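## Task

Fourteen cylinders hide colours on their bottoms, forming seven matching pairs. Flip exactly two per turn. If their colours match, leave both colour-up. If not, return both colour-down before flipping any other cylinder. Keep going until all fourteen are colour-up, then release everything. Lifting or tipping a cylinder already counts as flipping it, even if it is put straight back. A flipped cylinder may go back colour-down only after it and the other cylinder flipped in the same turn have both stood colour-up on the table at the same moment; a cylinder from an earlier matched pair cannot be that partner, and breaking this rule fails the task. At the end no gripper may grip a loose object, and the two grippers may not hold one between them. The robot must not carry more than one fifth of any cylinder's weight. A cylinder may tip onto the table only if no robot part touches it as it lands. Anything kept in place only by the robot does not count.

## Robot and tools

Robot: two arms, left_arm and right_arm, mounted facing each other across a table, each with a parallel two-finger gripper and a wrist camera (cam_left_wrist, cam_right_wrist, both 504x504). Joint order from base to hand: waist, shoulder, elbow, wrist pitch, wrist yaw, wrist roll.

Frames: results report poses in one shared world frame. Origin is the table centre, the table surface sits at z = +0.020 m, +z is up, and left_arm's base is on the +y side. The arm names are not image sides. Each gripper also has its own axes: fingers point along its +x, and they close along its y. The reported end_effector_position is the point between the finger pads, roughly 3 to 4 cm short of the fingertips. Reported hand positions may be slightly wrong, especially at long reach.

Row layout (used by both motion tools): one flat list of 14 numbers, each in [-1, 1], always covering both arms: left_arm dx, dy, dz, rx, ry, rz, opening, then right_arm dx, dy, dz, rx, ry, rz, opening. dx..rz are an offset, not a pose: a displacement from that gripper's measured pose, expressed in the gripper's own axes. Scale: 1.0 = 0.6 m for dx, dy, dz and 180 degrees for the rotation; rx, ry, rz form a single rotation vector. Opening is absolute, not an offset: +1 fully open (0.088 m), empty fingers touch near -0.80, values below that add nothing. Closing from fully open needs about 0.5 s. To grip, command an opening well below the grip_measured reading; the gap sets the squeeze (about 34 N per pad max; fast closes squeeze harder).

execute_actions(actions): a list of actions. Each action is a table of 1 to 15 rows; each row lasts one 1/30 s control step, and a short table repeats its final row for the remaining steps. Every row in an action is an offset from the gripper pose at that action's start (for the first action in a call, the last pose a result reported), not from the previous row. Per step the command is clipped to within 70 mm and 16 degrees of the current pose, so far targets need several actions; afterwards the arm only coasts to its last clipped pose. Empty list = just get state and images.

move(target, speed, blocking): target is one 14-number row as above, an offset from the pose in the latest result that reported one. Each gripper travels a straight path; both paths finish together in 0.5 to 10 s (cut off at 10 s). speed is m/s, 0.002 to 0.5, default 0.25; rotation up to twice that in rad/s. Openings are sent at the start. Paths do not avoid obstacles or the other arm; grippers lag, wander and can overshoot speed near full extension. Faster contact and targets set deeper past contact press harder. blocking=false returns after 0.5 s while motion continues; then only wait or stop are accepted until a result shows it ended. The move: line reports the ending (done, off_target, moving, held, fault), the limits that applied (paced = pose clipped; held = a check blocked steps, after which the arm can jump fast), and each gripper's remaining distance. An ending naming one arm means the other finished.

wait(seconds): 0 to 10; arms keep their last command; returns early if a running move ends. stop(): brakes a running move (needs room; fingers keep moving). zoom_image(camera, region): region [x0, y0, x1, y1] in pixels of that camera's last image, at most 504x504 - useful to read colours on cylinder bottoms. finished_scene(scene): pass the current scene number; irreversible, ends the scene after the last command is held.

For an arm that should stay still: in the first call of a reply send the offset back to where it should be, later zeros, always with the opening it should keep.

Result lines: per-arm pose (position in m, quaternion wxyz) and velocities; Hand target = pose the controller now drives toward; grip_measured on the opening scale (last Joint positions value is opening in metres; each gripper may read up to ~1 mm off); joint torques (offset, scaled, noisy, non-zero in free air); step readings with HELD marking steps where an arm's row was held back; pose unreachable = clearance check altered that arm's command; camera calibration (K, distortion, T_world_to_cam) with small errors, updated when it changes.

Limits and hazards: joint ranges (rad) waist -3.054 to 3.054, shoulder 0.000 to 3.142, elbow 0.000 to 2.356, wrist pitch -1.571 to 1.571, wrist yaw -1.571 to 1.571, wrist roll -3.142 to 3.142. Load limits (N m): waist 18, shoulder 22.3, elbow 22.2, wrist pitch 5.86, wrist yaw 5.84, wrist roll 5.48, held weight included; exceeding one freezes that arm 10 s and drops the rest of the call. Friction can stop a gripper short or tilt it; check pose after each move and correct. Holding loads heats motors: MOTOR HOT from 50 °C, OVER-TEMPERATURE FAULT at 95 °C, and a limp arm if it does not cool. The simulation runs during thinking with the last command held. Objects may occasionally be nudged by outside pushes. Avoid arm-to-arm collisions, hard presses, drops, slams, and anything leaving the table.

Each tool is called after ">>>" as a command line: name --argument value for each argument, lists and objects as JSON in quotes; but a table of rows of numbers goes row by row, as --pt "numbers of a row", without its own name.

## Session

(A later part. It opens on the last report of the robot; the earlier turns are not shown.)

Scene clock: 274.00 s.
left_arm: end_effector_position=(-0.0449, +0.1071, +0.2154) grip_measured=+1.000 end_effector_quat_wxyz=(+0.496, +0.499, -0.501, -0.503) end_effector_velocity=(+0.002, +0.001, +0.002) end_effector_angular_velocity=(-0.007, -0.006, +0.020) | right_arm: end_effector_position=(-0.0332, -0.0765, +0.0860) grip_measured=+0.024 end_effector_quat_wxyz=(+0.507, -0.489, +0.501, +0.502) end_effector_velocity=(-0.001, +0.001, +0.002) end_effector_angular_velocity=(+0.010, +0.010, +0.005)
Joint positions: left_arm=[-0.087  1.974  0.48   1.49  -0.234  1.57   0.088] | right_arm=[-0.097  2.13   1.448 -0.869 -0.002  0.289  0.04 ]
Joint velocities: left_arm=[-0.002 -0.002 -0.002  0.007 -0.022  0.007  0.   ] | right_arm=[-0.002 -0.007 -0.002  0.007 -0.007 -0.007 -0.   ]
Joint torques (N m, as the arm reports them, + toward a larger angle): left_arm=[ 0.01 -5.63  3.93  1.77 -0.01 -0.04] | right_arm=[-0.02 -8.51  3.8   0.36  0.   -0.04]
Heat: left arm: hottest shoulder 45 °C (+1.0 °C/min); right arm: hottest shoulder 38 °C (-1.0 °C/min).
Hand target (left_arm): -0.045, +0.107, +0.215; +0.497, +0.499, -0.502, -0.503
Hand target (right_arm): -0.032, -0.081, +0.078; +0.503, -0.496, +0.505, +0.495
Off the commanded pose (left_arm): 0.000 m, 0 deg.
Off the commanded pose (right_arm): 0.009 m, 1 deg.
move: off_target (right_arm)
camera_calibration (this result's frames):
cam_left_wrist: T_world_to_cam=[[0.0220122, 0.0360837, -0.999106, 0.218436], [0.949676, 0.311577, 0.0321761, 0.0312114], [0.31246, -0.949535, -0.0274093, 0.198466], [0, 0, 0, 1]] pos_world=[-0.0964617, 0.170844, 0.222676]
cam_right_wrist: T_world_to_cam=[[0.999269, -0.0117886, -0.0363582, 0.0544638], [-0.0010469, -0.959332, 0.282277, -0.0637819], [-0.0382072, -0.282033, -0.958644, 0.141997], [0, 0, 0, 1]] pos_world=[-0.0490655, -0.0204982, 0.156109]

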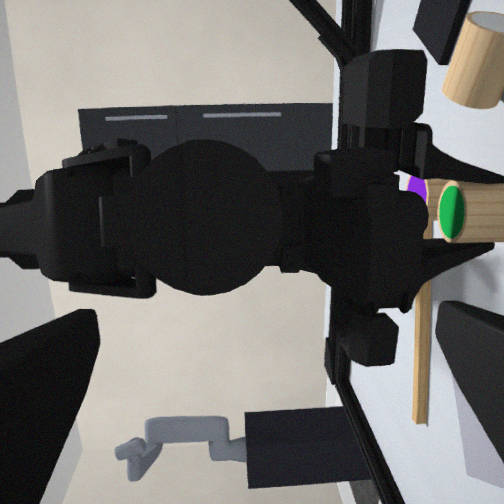

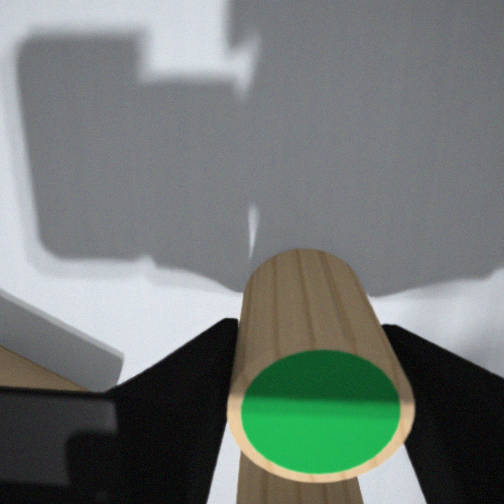

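>>> move --target '[0,0,0,0,0,0,1,0,0,0,0,0,0,0.6]'

>>> wait --seconds 2

>>> move --target '[0,0,0,0,0,0,1,0,0,0,0,0,0,-0.4]'

>>> move --target '[0,0,0,0,0,0,1,-0.13,0,0,0,0,0,-0.4]'

>>> move --target '[0.102,0,0,0,0,0,1,-0.086,0.02,-0.047,0,-0.494,0,-0.4]' --speed 0.35

Scene clock: 277.77 s.
left_arm: end_effector_position=(-0.0449, +0.1071, +0.2153) grip_measured=+1.000 end_effector_quat_wxyz=(+0.496, +0.499, -0.501, -0.504) end_effector_velocity=(+0.000, +0.001, +0.002) end_effector_angular_velocity=(-0.007, +0.024, +0.015) | right_arm: end_effector_position=(-0.0332, -0.0765, +0.0858) grip_measured=+0.599 end_effector_quat_wxyz=(+0.507, -0.489, +0.502, +0.502) end_effector_velocity=(-0.002, -0.003, +0.000) end_effector_angular_velocity=(-0.013, +0.019, +0.005)
Joint positions: left_arm=[-0.087  1.974  0.48   1.49  -0.234  1.57   0.088] | right_arm=[-0.097  2.13   1.448 -0.868 -0.002  0.289  0.068]
Joint velocities: left_arm=[-0.007 -0.002 -0.002  0.007 -0.022 -0.022  0.   ] | right_arm=[-0.002 -0.002 -0.002 -0.007 -0.022 -0.007  0.   ]
Joint torques (N m, as the arm reports them, + toward a larger angle): left_arm=[-0.03 -5.62  3.91  1.73 -0.03 -0.03] | right_arm=[ 0.05 -9.98  5.2   0.09  0.02 -0.02]
Heat: left arm: hottest shoulder 44 °C (+0.0 °C/min); right arm: hottest shoulder 39 °C (+0.0 °C/min).
Hand target (left_arm): -0.045, +0.107, +0.215; +0.496, +0.499, -0.501, -0.503
Hand target (right_arm): -0.033, -0.076, +0.086; +0.507, -0.489, +0.501, +0.502
Off the commanded pose (left_arm): 0.000 m, 0 deg.
Off the commanded pose (right_arm): 0.000 m, 0 deg.
move: done
camera_calibration (this result's frames):
cam_left_wrist: T_world_to_cam=[[0.0221042, 0.0364536, -0.999091, 0.218246], [0.949673, 0.311565, 0.0323788, 0.0311742], [0.312462, -0.949525, -0.0277321, 0.19853], [0, 0, 0, 1]] pos_world=[-0.0964626, 0.170841, 0.222544]
cam_right_wrist: T_world_to_cam=[[0.999256, -0.0117847, -0.0367242, 0.0545427], [-0.000935795, -0.959304, 0.282375, -0.0637323], [-0.0385574, -0.282131, -0.958601, 0.141751], [0, 0, 0, 1]] pos_world=[-0.0490962, -0.0205036, 0.155882]

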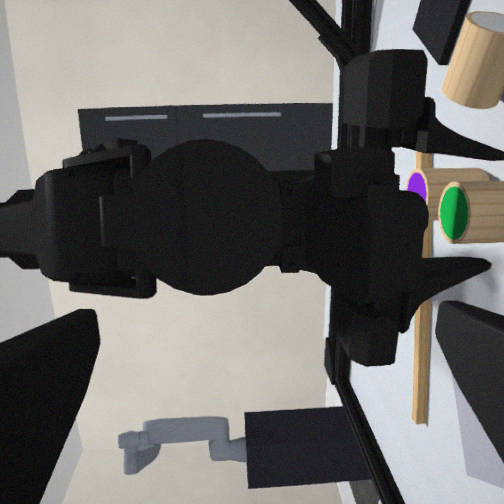

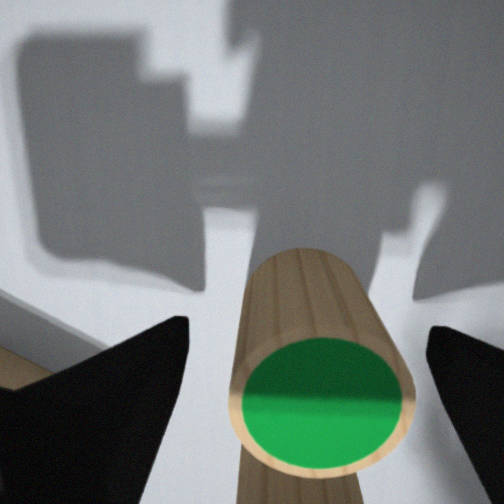

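Scene clock: 279.77 s.
left_arm: end_effector_position=(-0.0449, +0.1071, +0.2153) grip_measured=+1.000 end_effector_quat_wxyz=(+0.496, +0.499, -0.501, -0.504) end_effector_velocity=(-0.002, +0.001, +0.002) end_effector_angular_velocity=(-0.007, +0.009, -0.010) | right_arm: end_effector_position=(-0.0333, -0.0763, +0.0860) grip_measured=+0.600 end_effector_quat_wxyz=(+0.507, -0.489, +0.501, +0.502) end_effector_velocity=(+0.001, -0.003, +0.001) end_effector_angular_velocity=(-0.009, +0.005, +0.020)
Joint positions: left_arm=[-0.087  1.974  0.48   1.49  -0.234  1.57   0.088] | right_arm=[-0.097  2.13   1.448 -0.868 -0.002  0.289  0.068]
Joint velocities: left_arm=[-0.002 -0.002 -0.002  0.007  0.007 -0.007  0.   ] | right_arm=[-0.002 -0.007 -0.007 -0.007 -0.007 -0.022  0.   ]
Joint torques (N m, as the arm reports them, + toward a larger angle): left_arm=[-0.01 -5.67  3.92  1.72 -0.02 -0.05] | right_arm=[  0.08 -10.01   5.15   0.09   0.01  -0.02]
Heat: left arm: hottest shoulder 44 °C (+0.0 °C/min); right arm: hottest shoulder 39 °C (+0.0 °C/min).
Hand target (left_arm): -0.045, +0.107, +0.215; +0.496, +0.499, -0.501, -0.503
Hand target (right_arm): -0.033, -0.076, +0.086; +0.507, -0.489, +0.501, +0.502
Off the commanded pose (left_arm): 0.000 m, 0 deg.
Off the commanded pose (right_arm): 0.000 m, 0 deg.
wait: 2.00 s; at rest by 0.17 s
camera_calibration (this result's frames):
cam_left_wrist: T_world_to_cam=[[0.0221042, 0.0364536, -0.999091, 0.218246], [0.949673, 0.311565, 0.0323788, 0.0311742], [0.312462, -0.949525, -0.0277321, 0.19853], [0, 0, 0, 1]] pos_world=[-0.0964626, 0.170841, 0.222544]
cam_right_wrist: T_world_to_cam=[[0.999248, -0.0117576, -0.036937, 0.0546169], [-0.000878183, -0.959511, 0.28167, -0.0635998], [-0.0387532, -0.281426, -0.9588, 0.142079], [0, 0, 0, 1]] pos_world=[-0.0491257, -0.0203977, 0.156157]

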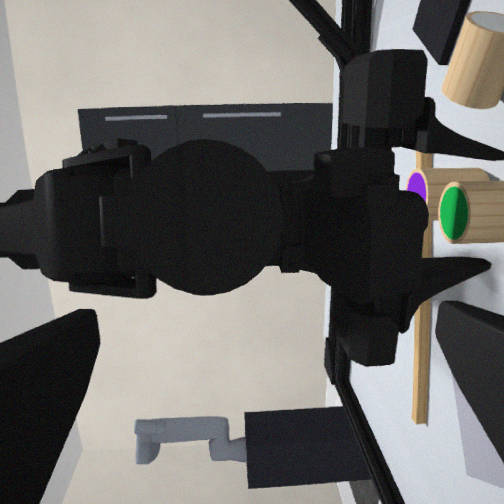

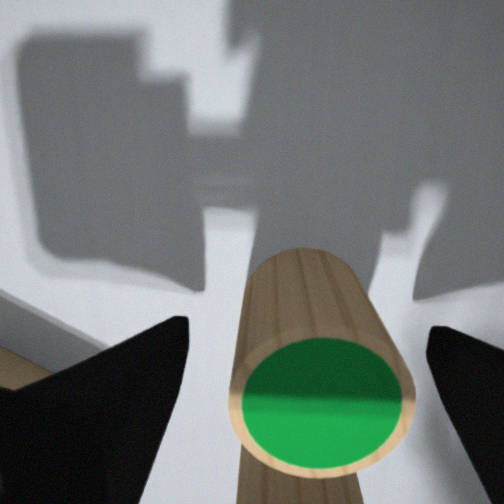

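Scene clock: 280.27 s.
left_arm: end_effector_position=(-0.0449, +0.1071, +0.2153) grip_measured=+1.000 end_effector_quat_wxyz=(+0.496, +0.499, -0.501, -0.504) end_effector_velocity=(-0.000, -0.000, +0.001) end_effector_angular_velocity=(-0.007, -0.006, +0.005) | right_arm: end_effector_position=(-0.0331, -0.0764, +0.0860) grip_measured=+0.024 end_effector_quat_wxyz=(+0.507, -0.489, +0.501, +0.502) end_effector_velocity=(+0.002, -0.005, +0.000) end_effector_angular_velocity=(-0.019, -0.013, -0.005)
Joint positions: left_arm=[-0.087  1.974  0.48   1.49  -0.234  1.57   0.088] | right_arm=[-0.097  2.13   1.448 -0.868 -0.001  0.289  0.04 ]
Joint velocities: left_arm=[-0.002  0.002  0.002  0.007 -0.007  0.007  0.   ] | right_arm=[ 0.002 -0.002 -0.002 -0.022  0.007  0.007  0.001]
Joint torques (N m, as the arm reports them, + toward a larger angle): left_arm=[-0.13 -5.8   3.85  1.75 -0.01 -0.05] | right_arm=[ 0.07 -9.93  5.16  0.17 -0.03  0.  ]
Heat: left arm: hottest shoulder 44 °C (+0.0 °C/min); right arm: hottest shoulder 39 °C (+0.0 °C/min).
Hand target (left_arm): -0.045, +0.107, +0.215; +0.496, +0.499, -0.501, -0.504
Hand target (right_arm): -0.033, -0.076, +0.086; +0.507, -0.489, +0.501, +0.502
Off the commanded pose (left_arm): 0.000 m, 0 deg.
Off the commanded pose (right_arm): 0.000 m, 0 deg.
move: done
camera_calibration (this result's frames):
cam_left_wrist: T_world_to_cam=[[0.0221042, 0.0364536, -0.999091, 0.218246], [0.949673, 0.311565, 0.0323788, 0.0311742], [0.312462, -0.949525, -0.0277321, 0.19853], [0, 0, 0, 1]] pos_world=[-0.0964626, 0.170841, 0.222544]
cam_right_wrist: T_world_to_cam=[[0.999279, -0.0117794, -0.0360986, 0.0544107], [-0.00112917, -0.959465, 0.281826, -0.0636648], [-0.0379551, -0.281582, -0.958786, 0.142082], [0, 0, 0, 1]] pos_world=[-0.0490506, -0.0204355, 0.156133]

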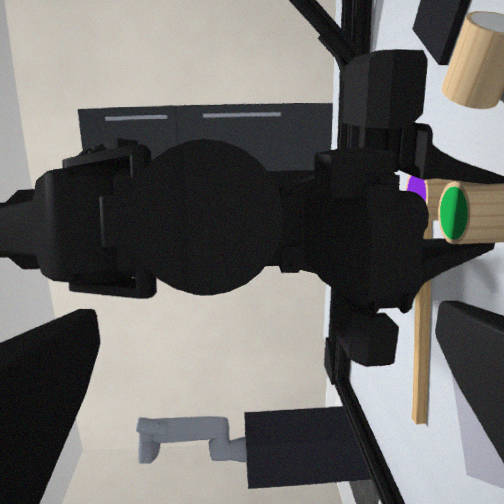

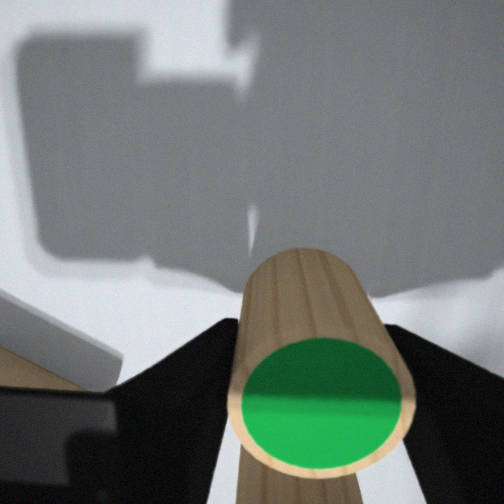

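Scene clock: 281.17 s.
left_arm: end_effector_position=(-0.0449, +0.1071, +0.2153) grip_measured=+1.000 end_effector_quat_wxyz=(+0.496, +0.499, -0.501, -0.504) end_effector_velocity=(+0.002, +0.000, -0.001) end_effector_angular_velocity=(+0.007, +0.006, +0.010) | right_arm: end_effector_position=(-0.0321, -0.0802, +0.1594) grip_measured=+0.024 end_effector_quat_wxyz=(+0.505, -0.493, +0.503, +0.498) end_effector_velocity=(-0.001, +0.000, +0.001) end_effector_angular_velocity=(-0.008, +0.020, +0.000)
Joint positions: left_arm=[-0.087  1.974  0.48   1.49  -0.234  1.57   0.088] | right_arm=[-0.097  2.038  1.613 -1.138 -0.001  0.289  0.04 ]
Joint velocities: left_arm=[ 0.002 -0.002 -0.002 -0.007 -0.007 -0.007  0.   ] | right_arm=[-0.007  0.002  0.007 -0.007 -0.022 -0.007 -0.   ]
Joint torques (N m, as the arm reports them, + toward a larger angle): left_arm=[ 0.   -5.71  3.85  1.72  0.   -0.04] | right_arm=[  0.   -10.21   6.92  -0.12   0.01  -0.02]
Heat: left arm: hottest shoulder 44 °C (+0.0 °C/min); right arm: hottest shoulder 40 °C (+1.0 °C/min).
Hand target (left_arm): -0.045, +0.107, +0.215; +0.496, +0.499, -0.501, -0.504
Hand target (right_arm): -0.033, -0.078, +0.164; +0.507, -0.489, +0.501, +0.502
Off the commanded pose (left_arm): 0.000 m, 0 deg.
Off the commanded pose (right_arm): 0.005 m, 1 deg.
move: done
camera_calibration (this result's frames):
cam_left_wrist: T_world_to_cam=[[0.0221042, 0.0364536, -0.999091, 0.218246], [0.949673, 0.311565, 0.0323788, 0.0311742], [0.312462, -0.949525, -0.0277321, 0.19853], [0, 0, 0, 1]] pos_world=[-0.0964626, 0.170841, 0.222544]
cam_right_wrist: T_world_to_cam=[[0.999395, -0.0121959, -0.0325848, 0.0553664], [-0.00209867, -0.955976, 0.293437, -0.0896129], [-0.034729, -0.293191, -0.955423, 0.210063], [0, 0, 0, 1]] pos_world=[-0.0482257, -0.0234039, 0.228799]

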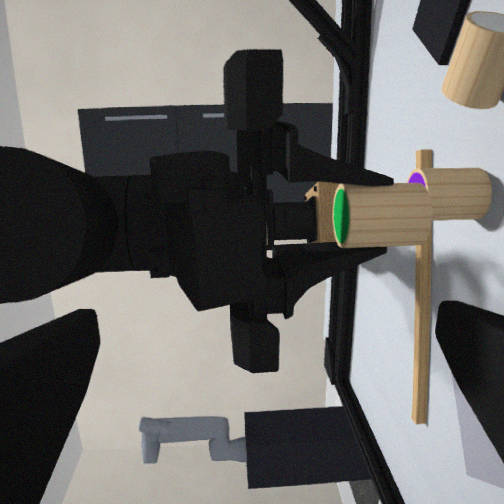

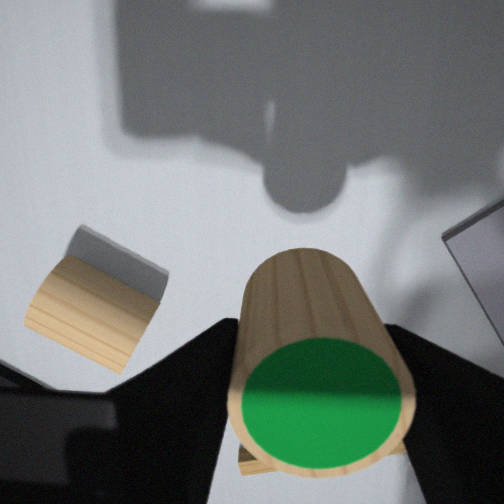

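Scene clock: 284.00 s.
left_arm: end_effector_position=(-0.0451, +0.0480, +0.2163) grip_measured=+1.000 end_effector_quat_wxyz=(+0.498, +0.499, -0.501, -0.502) end_effector_velocity=(-0.002, -0.000, -0.002) end_effector_angular_velocity=(+0.007, +0.021, -0.010) | right_arm: end_effector_position=(-0.0442, -0.1074, +0.2168) grip_measured=+0.024 end_effector_quat_wxyz=(+0.710, +0.010, +0.010, +0.704) end_effector_velocity=(-0.000, +0.000, -0.001) end_effector_angular_velocity=(+0.006, -0.018, +0.005)
Joint positions: left_arm=[-0.046  2.082  0.726  1.354 -0.196  1.57   0.088] | right_arm=[0.171 1.731 0.325 1.405 0.549 0.029 0.04 ]
Joint velocities: left_arm=[-0.002  0.002  0.002 -0.007  0.007 -0.022  0.   ] | right_arm=[-0.002  0.012 -0.002  0.022 -0.007 -0.022 -0.   ]
Joint torques (N m, as the arm reports them, + toward a larger angle): left_arm=[ 0.3  -6.03  5.3   1.56  0.19 -0.01] | right_arm=[ 0.33 -4.59  2.55  1.97  0.13 -0.14]
Heat: left arm: hottest shoulder 44 °C (+0.0 °C/min); right arm: hottest shoulder 40 °C (+1.0 °C/min).
Hand target (left_arm): -0.045, +0.046, +0.215; +0.496, +0.499, -0.502, -0.503
Hand target (right_arm): -0.044, -0.109, +0.212; +0.711, +0.000, +0.010, +0.703
Off the commanded pose (left_arm): 0.002 m, 0 deg.
Off the commanded pose (right_arm): 0.006 m, 2 deg.
move: done
camera_calibration (this result's frames):
cam_left_wrist: T_world_to_cam=[[0.0213534, 0.0343264, -0.999183, 0.221507], [0.948617, 0.314894, 0.0310908, 0.0498838], [0.315704, -0.948506, -0.0258385, 0.142221], [0, 0, 0, 1]] pos_world=[-0.0969502, 0.111586, 0.22345]
cam_right_wrist: T_world_to_cam=[[0.999532, 0.01956, -0.0235064, 0.0705146], [-0.0165297, -0.301125, -0.953441, 0.207522], [-0.0257277, 0.953384, -0.300661, 0.248764], [0, 0, 0, 1]] pos_world=[-0.0606512, -0.176057, 0.274312]

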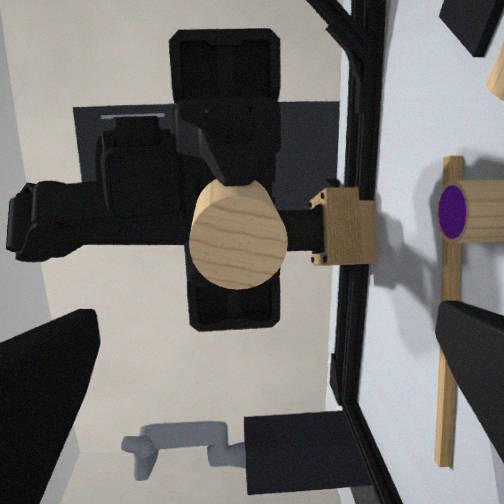

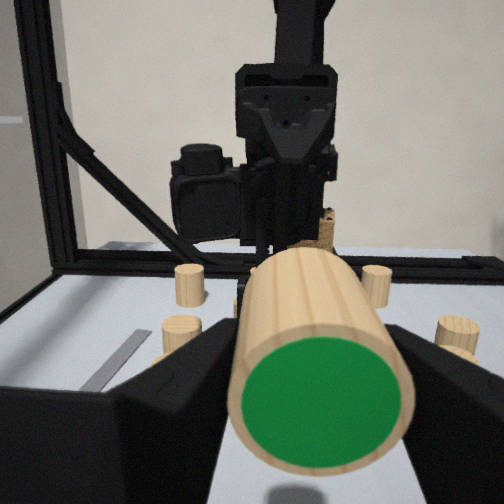

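>>> move --target '[0,0,0,0,0,0,1,0.172,-0.001,-0.004,-0.006,0,0,-0.4]' --speed 0.15

>>> move --target '[0,0,0,0,0,0,-0.4,0,0,0,0,0,0,-0.4]'

Scene clock: 286.87 s.
left_arm: end_effector_position=(-0.0451, +0.0479, +0.2162) grip_measured=+1.000 end_effector_quat_wxyz=(+0.498, +0.499, -0.501, -0.502) end_effector_velocity=(+0.000, +0.001, -0.004) end_effector_angular_velocity=(+0.022, +0.018, +0.005) | right_arm: end_effector_position=(-0.0427, -0.0074, +0.2160) grip_measured=+0.024 end_effector_quat_wxyz=(+0.711, +0.006, +0.005, +0.704) end_effector_velocity=(+0.002, +0.002, +0.003) end_effector_angular_velocity=(+0.011, -0.018, -0.000)
Joint positions: left_arm=[-0.046  2.082  0.726  1.354 -0.196  1.57   0.088] | right_arm=[0.005 1.965 0.694 1.273 0.384 0.015 0.04 ]
Joint velocities: left_arm=[-0.002 -0.002 -0.002 -0.022 -0.007 -0.022  0.   ] | right_arm=[-0.007  0.002  0.007  0.007 -0.007 -0.022 -0.   ]
Joint torques (N m, as the arm reports them, + toward a larger angle): left_arm=[-0.1  -7.05  4.56  1.73 -0.01 -0.04] | right_arm=[-0.19 -6.97  5.75  1.74 -0.1  -0.18]
Heat: left arm: hottest shoulder 44 °C (-1.0 °C/min); right arm: hottest shoulder 39 °C (+1.0 °C/min).
Hand target (left_arm): -0.045, +0.048, +0.216; +0.498, +0.499, -0.501, -0.502
Hand target (right_arm): -0.043, -0.004, +0.214; +0.710, +0.003, +0.003, +0.704
Off the commanded pose (left_arm): 0.000 m, 0 deg.
Off the commanded pose (right_arm): 0.004 m, 0 deg.
move: done
camera_calibration (this result's frames):
cam_left_wrist: T_world_to_cam=[[0.0213534, 0.0343264, -0.999183, 0.221461], [0.948617, 0.314894, 0.0310908, 0.0499291], [0.315704, -0.948506, -0.0258385, 0.142143], [0, 0, 0, 1]] pos_world=[-0.0969679, 0.1115, 0.2234]
cam_right_wrist: T_world_to_cam=[[0.999755, 0.0192186, -0.0110103, 0.0642954], [-0.00476995, -0.298616, -0.954361, 0.237635], [-0.0216293, 0.95418, -0.298451, 0.152972], [0, 0, 0, 1]] pos_world=[-0.0598374, -0.0762366, 0.273152]

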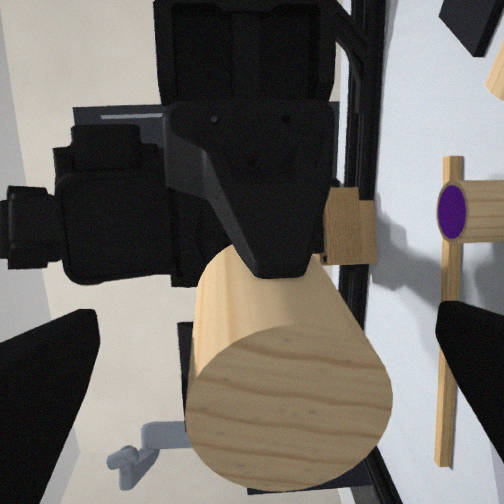

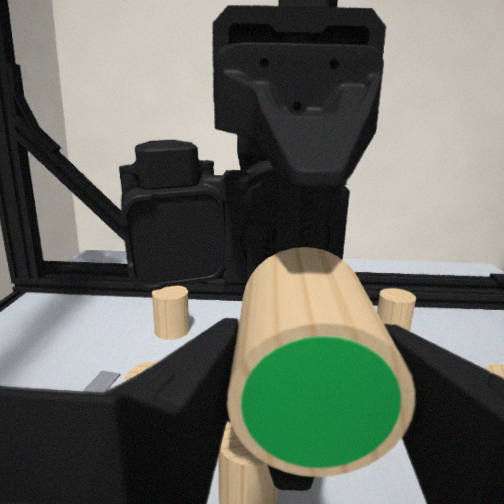

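Scene clock: 287.37 s.
left_arm: end_effector_position=(-0.0451, +0.0479, +0.2162) grip_measured=+0.042 end_effector_quat_wxyz=(+0.498, +0.499, -0.501, -0.502) end_effector_velocity=(+0.000, +0.001, -0.003) end_effector_angular_velocity=(+0.012, +0.020, +0.005) | right_arm: end_effector_position=(-0.0427, -0.0074, +0.2159) grip_measured=+0.024 end_effector_quat_wxyz=(+0.711, +0.006, +0.005, +0.704) end_effector_velocity=(-0.002, -0.000, -0.001) end_effector_angular_velocity=(-0.007, -0.010, +0.020)
Joint positions: left_arm=[-0.046  2.082  0.726  1.353 -0.196  1.57   0.041] | right_arm=[0.005 1.965 0.694 1.273 0.384 0.015 0.04 ]
Joint velocities: left_arm=[-0.002  0.002 -0.002 -0.007 -0.007 -0.022 -0.   ] | right_arm=[-0.002 -0.002 -0.002 -0.007 -0.022 -0.007 -0.   ]
Joint torques (N m, as the arm reports them, + toward a larger angle): left_arm=[-0.08 -6.96  4.42  1.76 -0.02 -0.05] | right_arm=[ 0.02 -8.11  4.36  1.8   0.01  0.  ]
Heat: left arm: hottest shoulder 44 °C (-1.0 °C/min); right arm: hottest shoulder 39 °C (+1.0 °C/min).
Hand target (left_arm): -0.045, +0.048, +0.216; +0.498, +0.499, -0.501, -0.502
Hand target (right_arm): -0.043, -0.007, +0.216; +0.711, +0.006, +0.005, +0.704
Off the commanded pose (left_arm): 0.000 m, 0 deg.
Off the commanded pose (right_arm): 0.000 m, 0 deg.
move: done
camera_calibration (this result's frames):
cam_left_wrist: T_world_to_cam=[[0.0218113, 0.0346972, -0.99916, 0.221377], [0.948603, 0.314882, 0.0316424, 0.0498123], [0.315715, -0.948497, -0.0260459, 0.142186], [0, 0, 0, 1]] pos_world=[-0.096971, 0.111497, 0.223318]
cam_right_wrist: T_world_to_cam=[[0.999756, 0.0192147, -0.0108779, 0.064266], [-0.00463706, -0.298955, -0.954256, 0.237539], [-0.0215877, 0.954074, -0.298793, 0.153023], [0, 0, 0, 1]] pos_world=[-0.0598454, -0.0762162, 0.273095]

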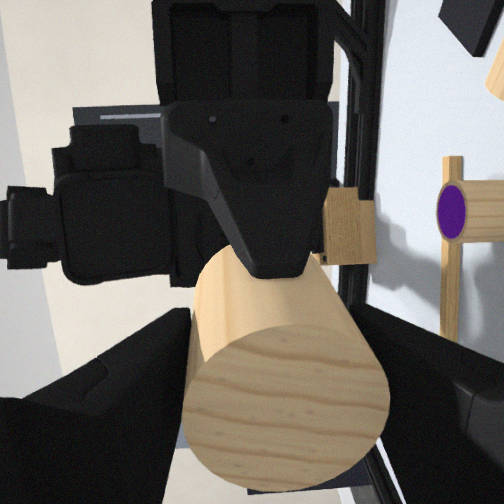

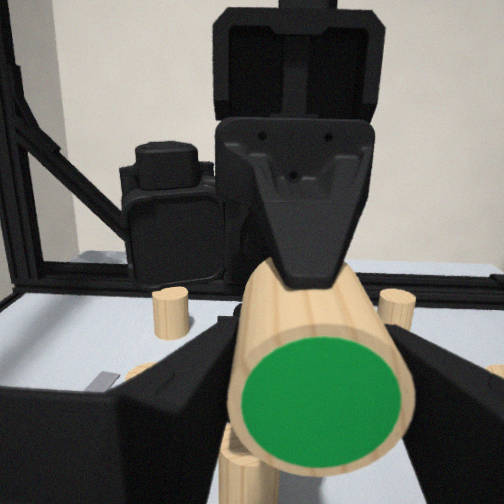

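>>> move --target '[0,0,0,0,0,0,-0.4,0,0,0,0,0,0,1]'

>>> move --target '[0,0,0,0,0,0,-0.4,-0.14,0,0,0,0,0,1]'

>>> move --target '[-0.313,-0.094,-0.203,0,0,-0.5,-0.4,-0.081,-0.022,-0.126,0,0.504,0,0.6]' --speed 0.35

Scene clock: 290.47 s.
left_arm: end_effector_position=(-0.0451, +0.0480, +0.2160) grip_measured=+0.039 end_effector_quat_wxyz=(+0.498, +0.499, -0.501, -0.502) end_effector_velocity=(+0.005, +0.000, -0.007) end_effector_angular_velocity=(+0.026, +0.002, +0.024) | right_arm: end_effector_position=(-0.0427, -0.0074, +0.2160) grip_measured=+1.000 end_effector_quat_wxyz=(+0.711, +0.006, +0.005, +0.704) end_effector_velocity=(+0.000, -0.000, -0.003) end_effector_angular_velocity=(-0.011, -0.012, +0.005)
Joint positions: left_arm=[-0.046  2.082  0.726  1.353 -0.196  1.57   0.041] | right_arm=[0.005 1.965 0.694 1.273 0.384 0.015 0.088]
Joint velocities: left_arm=[ 0.002  0.002 -0.002 -0.022 -0.022 -0.007 -0.   ] | right_arm=[-0.002  0.002 -0.002 -0.007 -0.007 -0.007  0.   ]
Joint torques (N m, as the arm reports them, + toward a larger angle): left_arm=[ 0.04 -6.88  4.56  1.73  0.   -0.03] | right_arm=[ 0.07 -8.07  4.38  1.79  0.   -0.01]
Heat: left arm: hottest shoulder 44 °C (-2.0 °C/min); right arm: hottest shoulder 39 °C (+1.0 °C/min).
Hand target (left_arm): -0.045, +0.048, +0.216; +0.498, +0.499, -0.501, -0.502
Hand target (right_arm): -0.043, -0.007, +0.216; +0.711, +0.006, +0.005, +0.704
Off the commanded pose (left_arm): 0.000 m, 0 deg.
Off the commanded pose (right_arm): 0.000 m, 0 deg.
move: done
camera_calibration (this result's frames):
cam_left_wrist: T_world_to_cam=[[0.021888, 0.0350706, -0.999145, 0.221232], [0.948601, 0.31487, 0.0318328, 0.0497323], [0.315717, -0.948487, -0.0263761, 0.142329], [0, 0, 0, 1]] pos_world=[-0.0969541, 0.111579, 0.223213]
cam_right_wrist: T_world_to_cam=[[0.999755, 0.0192186, -0.0110103, 0.0642954], [-0.00476995, -0.298616, -0.954361, 0.237635], [-0.0216293, 0.95418, -0.298451, 0.152972], [0, 0, 0, 1]] pos_world=[-0.0598374, -0.0762366, 0.273152]

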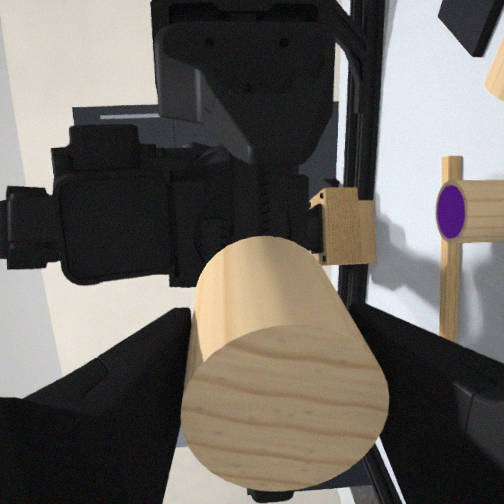

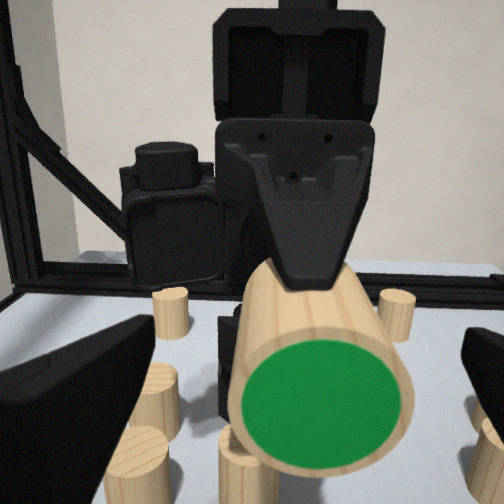

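Scene clock: 291.40 s.
left_arm: end_effector_position=(-0.0451, +0.0480, +0.2160) grip_measured=+0.038 end_effector_quat_wxyz=(+0.498, +0.499, -0.501, -0.502) end_effector_velocity=(+0.000, +0.001, -0.003) end_effector_angular_velocity=(+0.012, +0.005, +0.005) | right_arm: end_effector_position=(-0.0441, -0.0884, +0.2156) grip_measured=+1.000 end_effector_quat_wxyz=(+0.710, +0.006, +0.005, +0.704) end_effector_velocity=(-0.001, -0.003, -0.005) end_effector_angular_velocity=(-0.024, -0.020, +0.010)
Joint positions: left_arm=[-0.046  2.082  0.726  1.353 -0.196  1.57   0.041] | right_arm=[0.131 1.786 0.39  1.398 0.509 0.015 0.088]
Joint velocities: left_arm=[-0.002  0.002 -0.002 -0.007 -0.007 -0.007 -0.   ] | right_arm=[ 0.002 -0.007 -0.012 -0.022 -0.007 -0.007  0.   ]
Joint torques (N m, as the arm reports them, + toward a larger angle): left_arm=[-0.08 -7.    4.44  1.72  0.02 -0.05] | right_arm=[ 0.27 -6.91  2.46  1.93  0.13  0.02]
Heat: left arm: hottest shoulder 44 °C (-2.0 °C/min); right arm: hottest shoulder 39 °C (+1.0 °C/min).
Hand target (left_arm): -0.045, +0.048, +0.216; +0.498, +0.499, -0.501, -0.502
Hand target (right_arm): -0.043, -0.091, +0.216; +0.711, +0.007, +0.005, +0.704
Off the commanded pose (left_arm): 0.000 m, 0 deg.
Off the commanded pose (right_arm): 0.003 m, 0 deg.
move: done
camera_calibration (this result's frames):
cam_left_wrist: T_world_to_cam=[[0.021888, 0.0350706, -0.999145, 0.221232], [0.948601, 0.31487, 0.0318328, 0.0497323], [0.315717, -0.948487, -0.0263761, 0.142329], [0, 0, 0, 1]] pos_world=[-0.0969541, 0.111579, 0.223213]
cam_right_wrist: T_world_to_cam=[[0.999747, 0.0195953, -0.011054, 0.0673005], [-0.00468953, -0.299035, -0.954231, 0.213007], [-0.022004, 0.954041, -0.298867, 0.230235], [0, 0, 0, 1]] pos_world=[-0.0612185, -0.157276, 0.272811]

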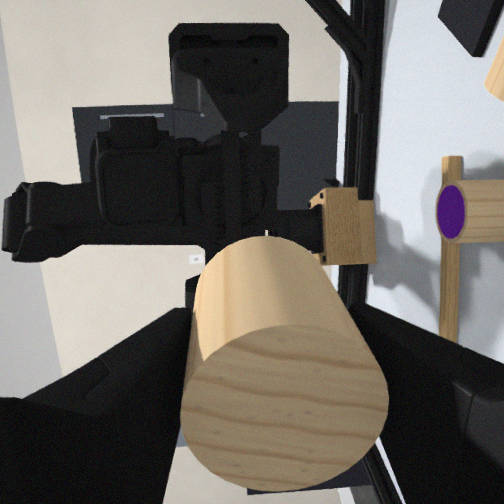

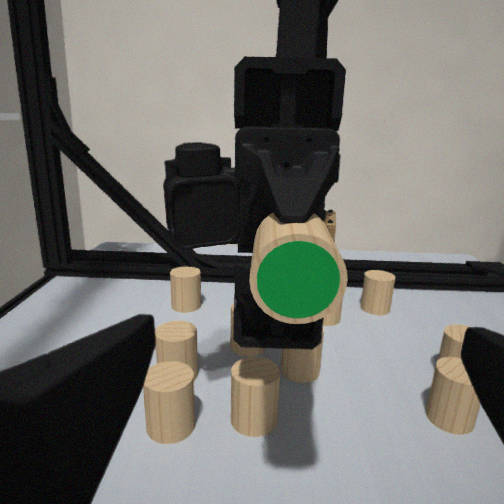

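Scene clock: 294.17 s.
left_arm: end_effector_position=(+0.0748, +0.2367, +0.1594) grip_measured=+0.035 end_effector_quat_wxyz=(+0.001, +0.705, +0.001, -0.710) end_effector_velocity=(-0.003, +0.007, -0.000) end_effector_angular_velocity=(+0.035, +0.014, -0.010) | right_arm: end_effector_position=(-0.0320, -0.1385, +0.1413) grip_measured=+0.600 end_effector_quat_wxyz=(+0.503, -0.494, +0.507, +0.496) end_effector_velocity=(-0.001, -0.005, +0.001) end_effector_angular_velocity=(-0.037, +0.011, +0.005)
Joint positions: left_arm=[ 0.346  1.705  1.069 -0.937  0.007  1.758  0.041] | right_arm=[-0.052  1.856  1.284 -0.999 -0.005  0.336  0.068]
Joint velocities: left_arm=[-0.002  0.002  0.002 -0.037  0.007  0.007 -0.   ] | right_arm=[-0.002  0.007  0.012 -0.037 -0.022 -0.007 -0.   ]
Joint torques (N m, as the arm reports them, + toward a larger angle): left_arm=[ 0.29 -4.83  6.69 -0.04 -0.15  0.09] | right_arm=[-0.23 -6.68  6.61 -0.07 -0.07 -0.22]
Heat: left arm: hottest shoulder 44 °C (-3.0 °C/min); right arm: hottest shoulder 39 °C (+1.0 °C/min).
Hand target (left_arm): +0.077, +0.235, +0.160; -0.000, +0.707, +0.001, -0.707
Hand target (right_arm): -0.032, -0.136, +0.139; +0.500, -0.497, +0.508, +0.495
Off the commanded pose (left_arm): 0.004 m, 1 deg.
Off the commanded pose (right_arm): 0.002 m, 1 deg.
move: done
camera_calibration (this result's frames):
cam_left_wrist: T_world_to_cam=[[0.0198211, 0.99929, 0.0320443, -0.237], [0.948801, -0.0289063, 0.314549, -0.0853278], [0.315252, 0.024169, -0.9487, 0.198757], [0, 0, 0, 1]] pos_world=[0.022998, 0.229561, 0.222995]
cam_right_wrist: T_world_to_cam=[[0.99931, -0.0151479, -0.0339267, 0.0537797], [-0.00419723, -0.953296, 0.302008, -0.140916], [-0.036917, -0.301657, -0.952702, 0.173993], [0, 0, 0, 1]] pos_world=[-0.0479107, -0.0810338, 0.210145]

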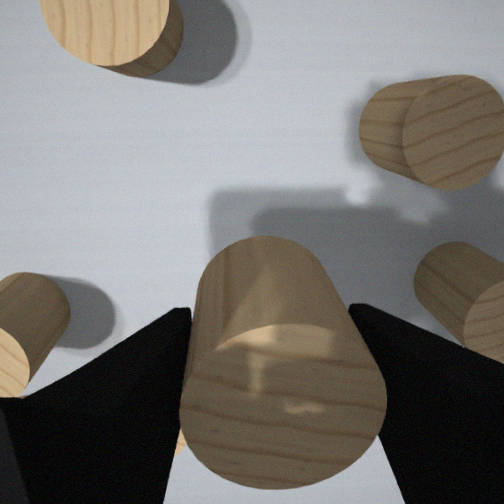

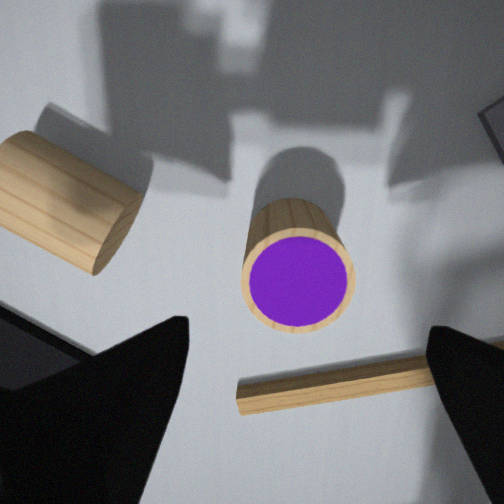

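>>> move --target '[0.141,-0.002,-0.002,0,0.003,0,-0.4,0.107,-0.002,0,0,0,0,0.6]' --speed 0.08

>>> move --target '[0,0,0,0,0,0,0.55,0,0,0,0,0,0,-0.4]'

>>> move --target '[-0.14,0,0,0,0,0,0.55,-0.13,0,0,0,0,0,-0.4]'

>>> move --target '[-0.102,0.32,0.201,0,0,0.504,1,-0.088,0.021,0.05,0,-0.495,0,-0.4]' --speed 0.35

Scene clock: 297.57 s.
left_arm: end_effector_position=(+0.0754, +0.2368, +0.0783) grip_measured=+0.033 end_effector_quat_wxyz=(+0.003, +0.706, -0.002, -0.708) end_effector_velocity=(+0.001, -0.001, +0.000) end_effector_angular_velocity=(-0.006, -0.008, +0.020) | right_arm: end_effector_position=(-0.0333, -0.1344, +0.0843) grip_measured=+0.600 end_effector_quat_wxyz=(+0.507, -0.487, +0.503, +0.503) end_effector_velocity=(+0.001, -0.004, -0.000) end_effector_angular_velocity=(-0.023, -0.000, +0.005)
Joint positions: left_arm=[ 0.346  1.873  0.901 -0.591  0.003  1.758  0.041] | right_arm=[-0.053  1.946  1.158 -0.76  -0.006  0.336  0.068]
Joint velocities: left_arm=[-0.002 -0.002 -0.002  0.007 -0.007 -0.022 -0.   ] | right_arm=[-0.002  0.002  0.002 -0.022 -0.007 -0.007 -0.   ]
Joint torques (N m, as the arm reports them, + toward a larger angle): left_arm=[ 0.01 -4.81  4.15  0.64 -0.15  0.02] | right_arm=[-0.14 -6.9   3.49  0.36  0.01 -0.06]
Heat: left arm: hottest shoulder 43 °C (-4.0 °C/min); right arm: hottest shoulder 39 °C (+1.0 °C/min).
Hand target (left_arm): +0.076, +0.239, +0.075; +0.001, +0.708, +0.001, -0.706
Hand target (right_arm): -0.031, -0.139, +0.077; +0.503, -0.494, +0.507, +0.496
Off the commanded pose (left_arm): 0.004 m, 1 deg.
Off the commanded pose (right_arm): 0.009 m, 1 deg.
move: off_target (right_arm)
camera_calibration (this result's frames):
cam_left_wrist: T_world_to_cam=[[0.0196706, 0.999505, 0.0245468, -0.234025], [0.947232, -0.0264873, 0.319452, -0.0612383], [0.319945, 0.0169677, -0.947284, 0.122894], [0, 0, 0, 1]] pos_world=[0.023291, 0.230202, 0.141723]
cam_right_wrist: T_world_to_cam=[[0.999012, -0.0143214, -0.0420697, 0.0540192], [-0.00190403, -0.959575, 0.281446, -0.118868], [-0.0443998, -0.281088, -0.958654, 0.123963], [0, 0, 0, 1]] pos_world=[-0.0486882, -0.0784448, 0.154565]

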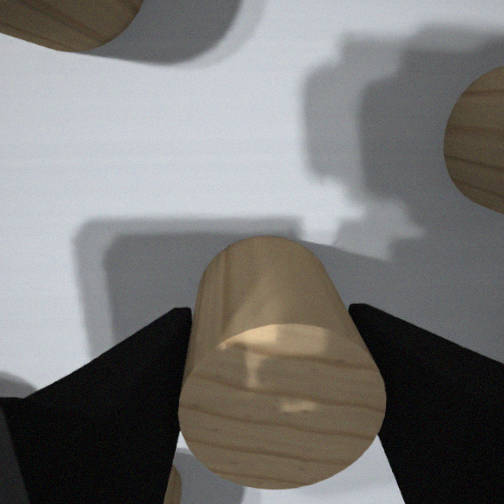

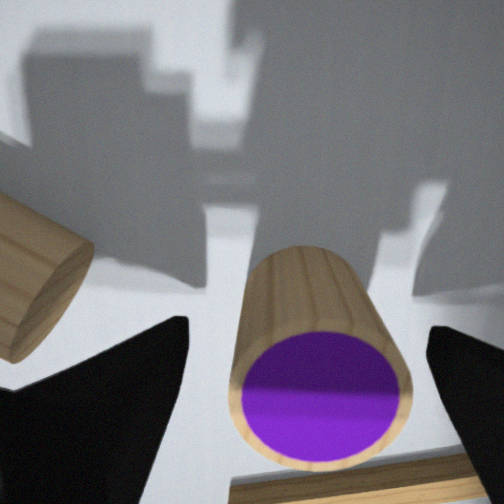

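Scene clock: 298.23 s.
left_arm: end_effector_position=(+0.0754, +0.2368, +0.0783) grip_measured=+0.548 end_effector_quat_wxyz=(+0.003, +0.706, -0.002, -0.708) end_effector_velocity=(+0.001, +0.003, +0.000) end_effector_angular_velocity=(+0.009, -0.006, +0.010) | right_arm: end_effector_position=(-0.0334, -0.1343, +0.0843) grip_measured=+0.025 end_effector_quat_wxyz=(+0.507, -0.487, +0.503, +0.503) end_effector_velocity=(+0.001, -0.005, +0.000) end_effector_angular_velocity=(-0.023, +0.000, -0.010)
Joint positions: left_arm=[ 0.346  1.873  0.901 -0.591  0.003  1.758  0.066] | right_arm=[-0.053  1.946  1.158 -0.76  -0.006  0.336  0.04 ]
Joint velocities: left_arm=[ 0.002 -0.002 -0.002 -0.007 -0.007 -0.007  0.001] | right_arm=[-0.002 -0.002 -0.002 -0.022 -0.007  0.007 -0.   ]
Joint torques (N m, as the arm reports them, + toward a larger angle): left_arm=[ 0.02 -5.78  4.74  0.2   0.03 -0.01] | right_arm=[ 0.07 -8.38  4.88  0.14  0.02 -0.03]
Heat: left arm: hottest shoulder 43 °C (-4.0 °C/min); right arm: hottest shoulder 39 °C (+1.0 °C/min).
Hand target (left_arm): +0.075, +0.237, +0.078; +0.003, +0.706, -0.002, -0.708
Hand target (right_arm): -0.033, -0.134, +0.084; +0.507, -0.487, +0.503, +0.503
Off the commanded pose (left_arm): 0.000 m, 0 deg.
Off the commanded pose (right_arm): 0.000 m, 0 deg.
move: done
camera_calibration (this result's frames):
cam_left_wrist: T_world_to_cam=[[0.0196706, 0.999505, 0.0245468, -0.234025], [0.947232, -0.0264873, 0.319452, -0.0612383], [0.319945, 0.0169677, -0.947284, 0.122894], [0, 0, 0, 1]] pos_world=[0.023291, 0.230202, 0.141723]
cam_right_wrist: T_world_to_cam=[[0.999007, -0.0143062, -0.0421932, 0.0540585], [-0.00187072, -0.959677, 0.281098, -0.118776], [-0.0445133, -0.28074, -0.958751, 0.124037], [0, 0, 0, 1]] pos_world=[-0.0487057, -0.0783912, 0.154589]

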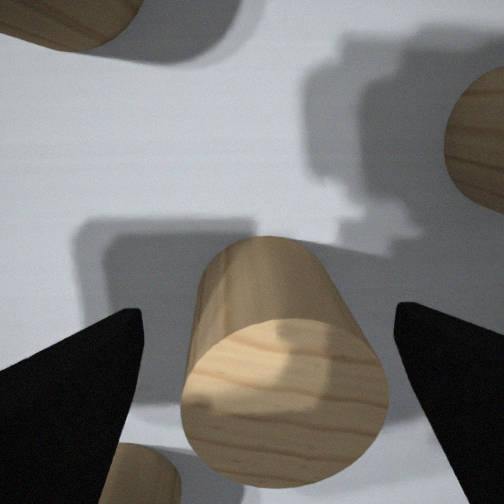

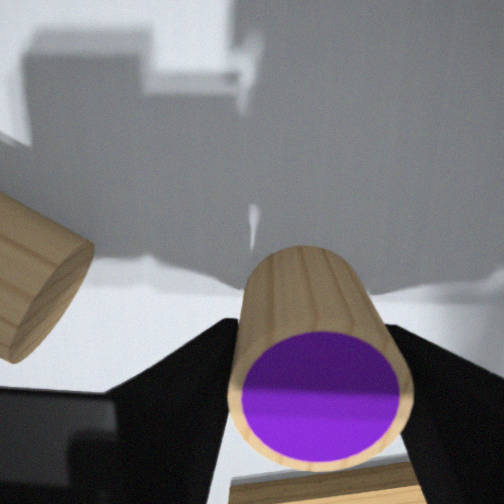

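Scene clock: 299.13 s.
left_arm: end_effector_position=(+0.0748, +0.2399, +0.1569) grip_measured=+0.550 end_effector_quat_wxyz=(-0.002, +0.705, +0.004, -0.709) end_effector_velocity=(-0.001, +0.001, +0.003) end_effector_angular_velocity=(+0.009, -0.006, -0.015) | right_arm: end_effector_position=(-0.0319, -0.1388, +0.1570) grip_measured=+0.024 end_effector_quat_wxyz=(+0.504, -0.492, +0.506, +0.498) end_effector_velocity=(+0.003, -0.002, +0.003) end_effector_angular_velocity=(-0.009, -0.011, +0.005)
Joint positions: left_arm=[ 0.346  1.703  1.057 -0.934  0.003  1.758  0.066] | right_arm=[-0.053  1.832  1.318 -1.05  -0.006  0.336  0.04 ]
Joint velocities: left_arm=[-0.007 -0.002  0.012 -0.022 -0.007  0.007 -0.   ] | right_arm=[-0.002 -0.002  0.007 -0.022  0.007 -0.007 -0.   ]
Joint torques (N m, as the arm reports them, + toward a larger angle): left_arm=[-0.19 -6.61  6.6  -0.05  0.05  0.01] | right_arm=[-0.06 -8.82  6.93 -0.12  0.   -0.06]
Heat: left arm: hottest shoulder 43 °C (-4.0 °C/min); right arm: hottest shoulder 39 °C (+1.0 °C/min).
Hand target (left_arm): +0.075, +0.237, +0.162; +0.003, +0.706, -0.002, -0.708
Hand target (right_arm): -0.032, -0.136, +0.162; +0.507, -0.487, +0.503, +0.503
Off the commanded pose (left_arm): 0.006 m, 1 deg.
Off the commanded pose (right_arm): 0.006 m, 1 deg.
move: done
camera_calibration (this result's frames):
cam_left_wrist: T_world_to_cam=[[0.019774, 0.998965, 0.0409578, -0.241513], [0.948235, -0.0317252, 0.315981, -0.083955], [0.316954, 0.0325894, -0.947881, 0.194006], [0, 0, 0, 1]] pos_world=[0.0228937, 0.232277, 0.220315]
cam_right_wrist: T_world_to_cam=[[0.999204, -0.0149092, -0.0370007, 0.0547261], [-0.00330527, -0.955285, 0.295668, -0.14515], [-0.0397544, -0.295311, -0.954574, 0.189966], [0, 0, 0, 1]] pos_world=[-0.0476103, -0.0817451, 0.226278]

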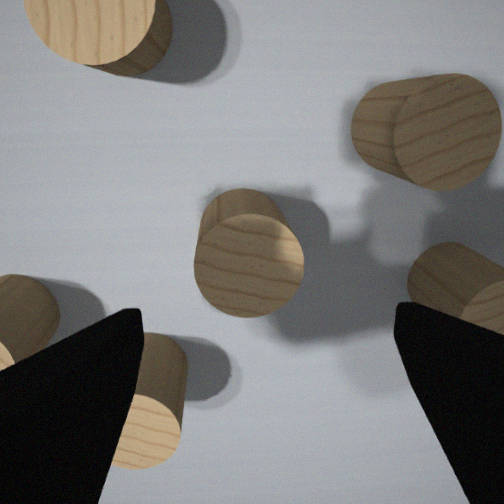

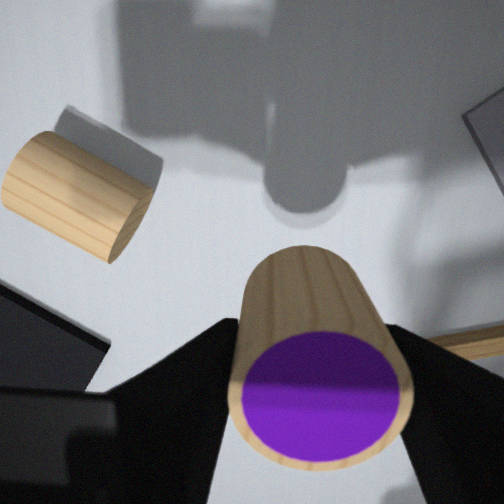

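Scene clock: 302.00 s.
left_arm: end_effector_position=(-0.0450, +0.0501, +0.2171) grip_measured=+1.000 end_effector_quat_wxyz=(+0.499, +0.496, -0.500, -0.505) end_effector_velocity=(-0.000, -0.000, -0.001) end_effector_angular_velocity=(-0.002, +0.022, +0.005) | right_arm: end_effector_position=(-0.0439, -0.1077, +0.2154) grip_measured=+0.025 end_effector_quat_wxyz=(+0.711, +0.011, +0.012, +0.703) end_effector_velocity=(-0.000, +0.000, -0.002) end_effector_angular_velocity=(+0.002, -0.021, +0.005)
Joint positions: left_arm=[-0.045  2.075  0.717  1.356 -0.193  1.563  0.088] | right_arm=[0.172 1.739 0.324 1.413 0.552 0.033 0.04 ]
Joint velocities: left_arm=[-0.002  0.007  0.002  0.007 -0.007 -0.022  0.   ] | right_arm=[-0.002  0.017 -0.002  0.022 -0.007 -0.022 -0.   ]
Joint torques (N m, as the arm reports them, + toward a larger angle): left_arm=[-0.28 -6.06  5.29  1.98 -0.18  0.05] | right_arm=[ 0.26 -4.78  2.56  2.02  0.11 -0.15]
Heat: left arm: hottest shoulder 43 °C (-4.0 °C/min); right arm: hottest shoulder 39 °C (+2.0 °C/min).
Hand target (left_arm): -0.046, +0.048, +0.217; +0.500, +0.497, -0.501, -0.502
Hand target (right_arm): -0.043, -0.110, +0.211; +0.712, +0.002, +0.011, +0.703
Off the commanded pose (left_arm): 0.003 m, 1 deg.
Off the commanded pose (right_arm): 0.006 m, 2 deg.
move: done
camera_calibration (this result's frames):
cam_left_wrist: T_world_to_cam=[[0.0145125, 0.0339549, -0.999318, 0.221975], [0.949763, 0.312019, 0.0243947, 0.050784], [0.312634, -0.949469, -0.0277209, 0.144468], [0, 0, 0, 1]] pos_world=[-0.0966199, 0.113785, 0.22459]
cam_right_wrist: T_world_to_cam=[[0.999478, 0.0172514, -0.0273155, 0.0707408], [-0.0208436, -0.301661, -0.953187, 0.205837], [-0.0246839, 0.953259, -0.301144, 0.248784], [0, 0, 0, 1]] pos_world=[-0.0602726, -0.176283, 0.273053]

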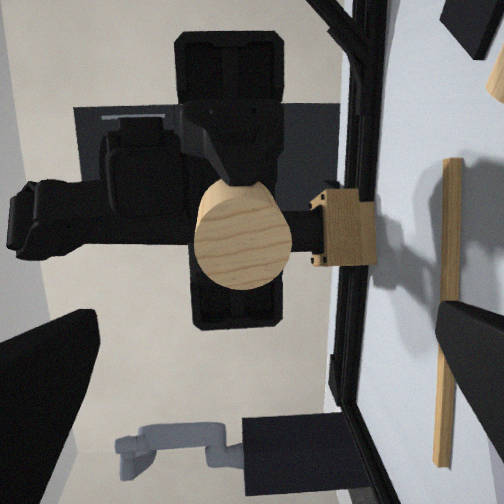

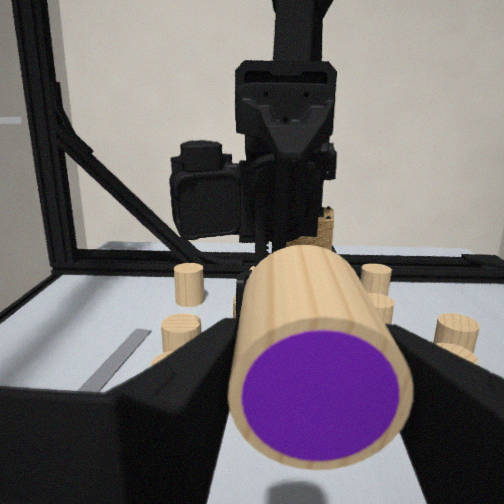

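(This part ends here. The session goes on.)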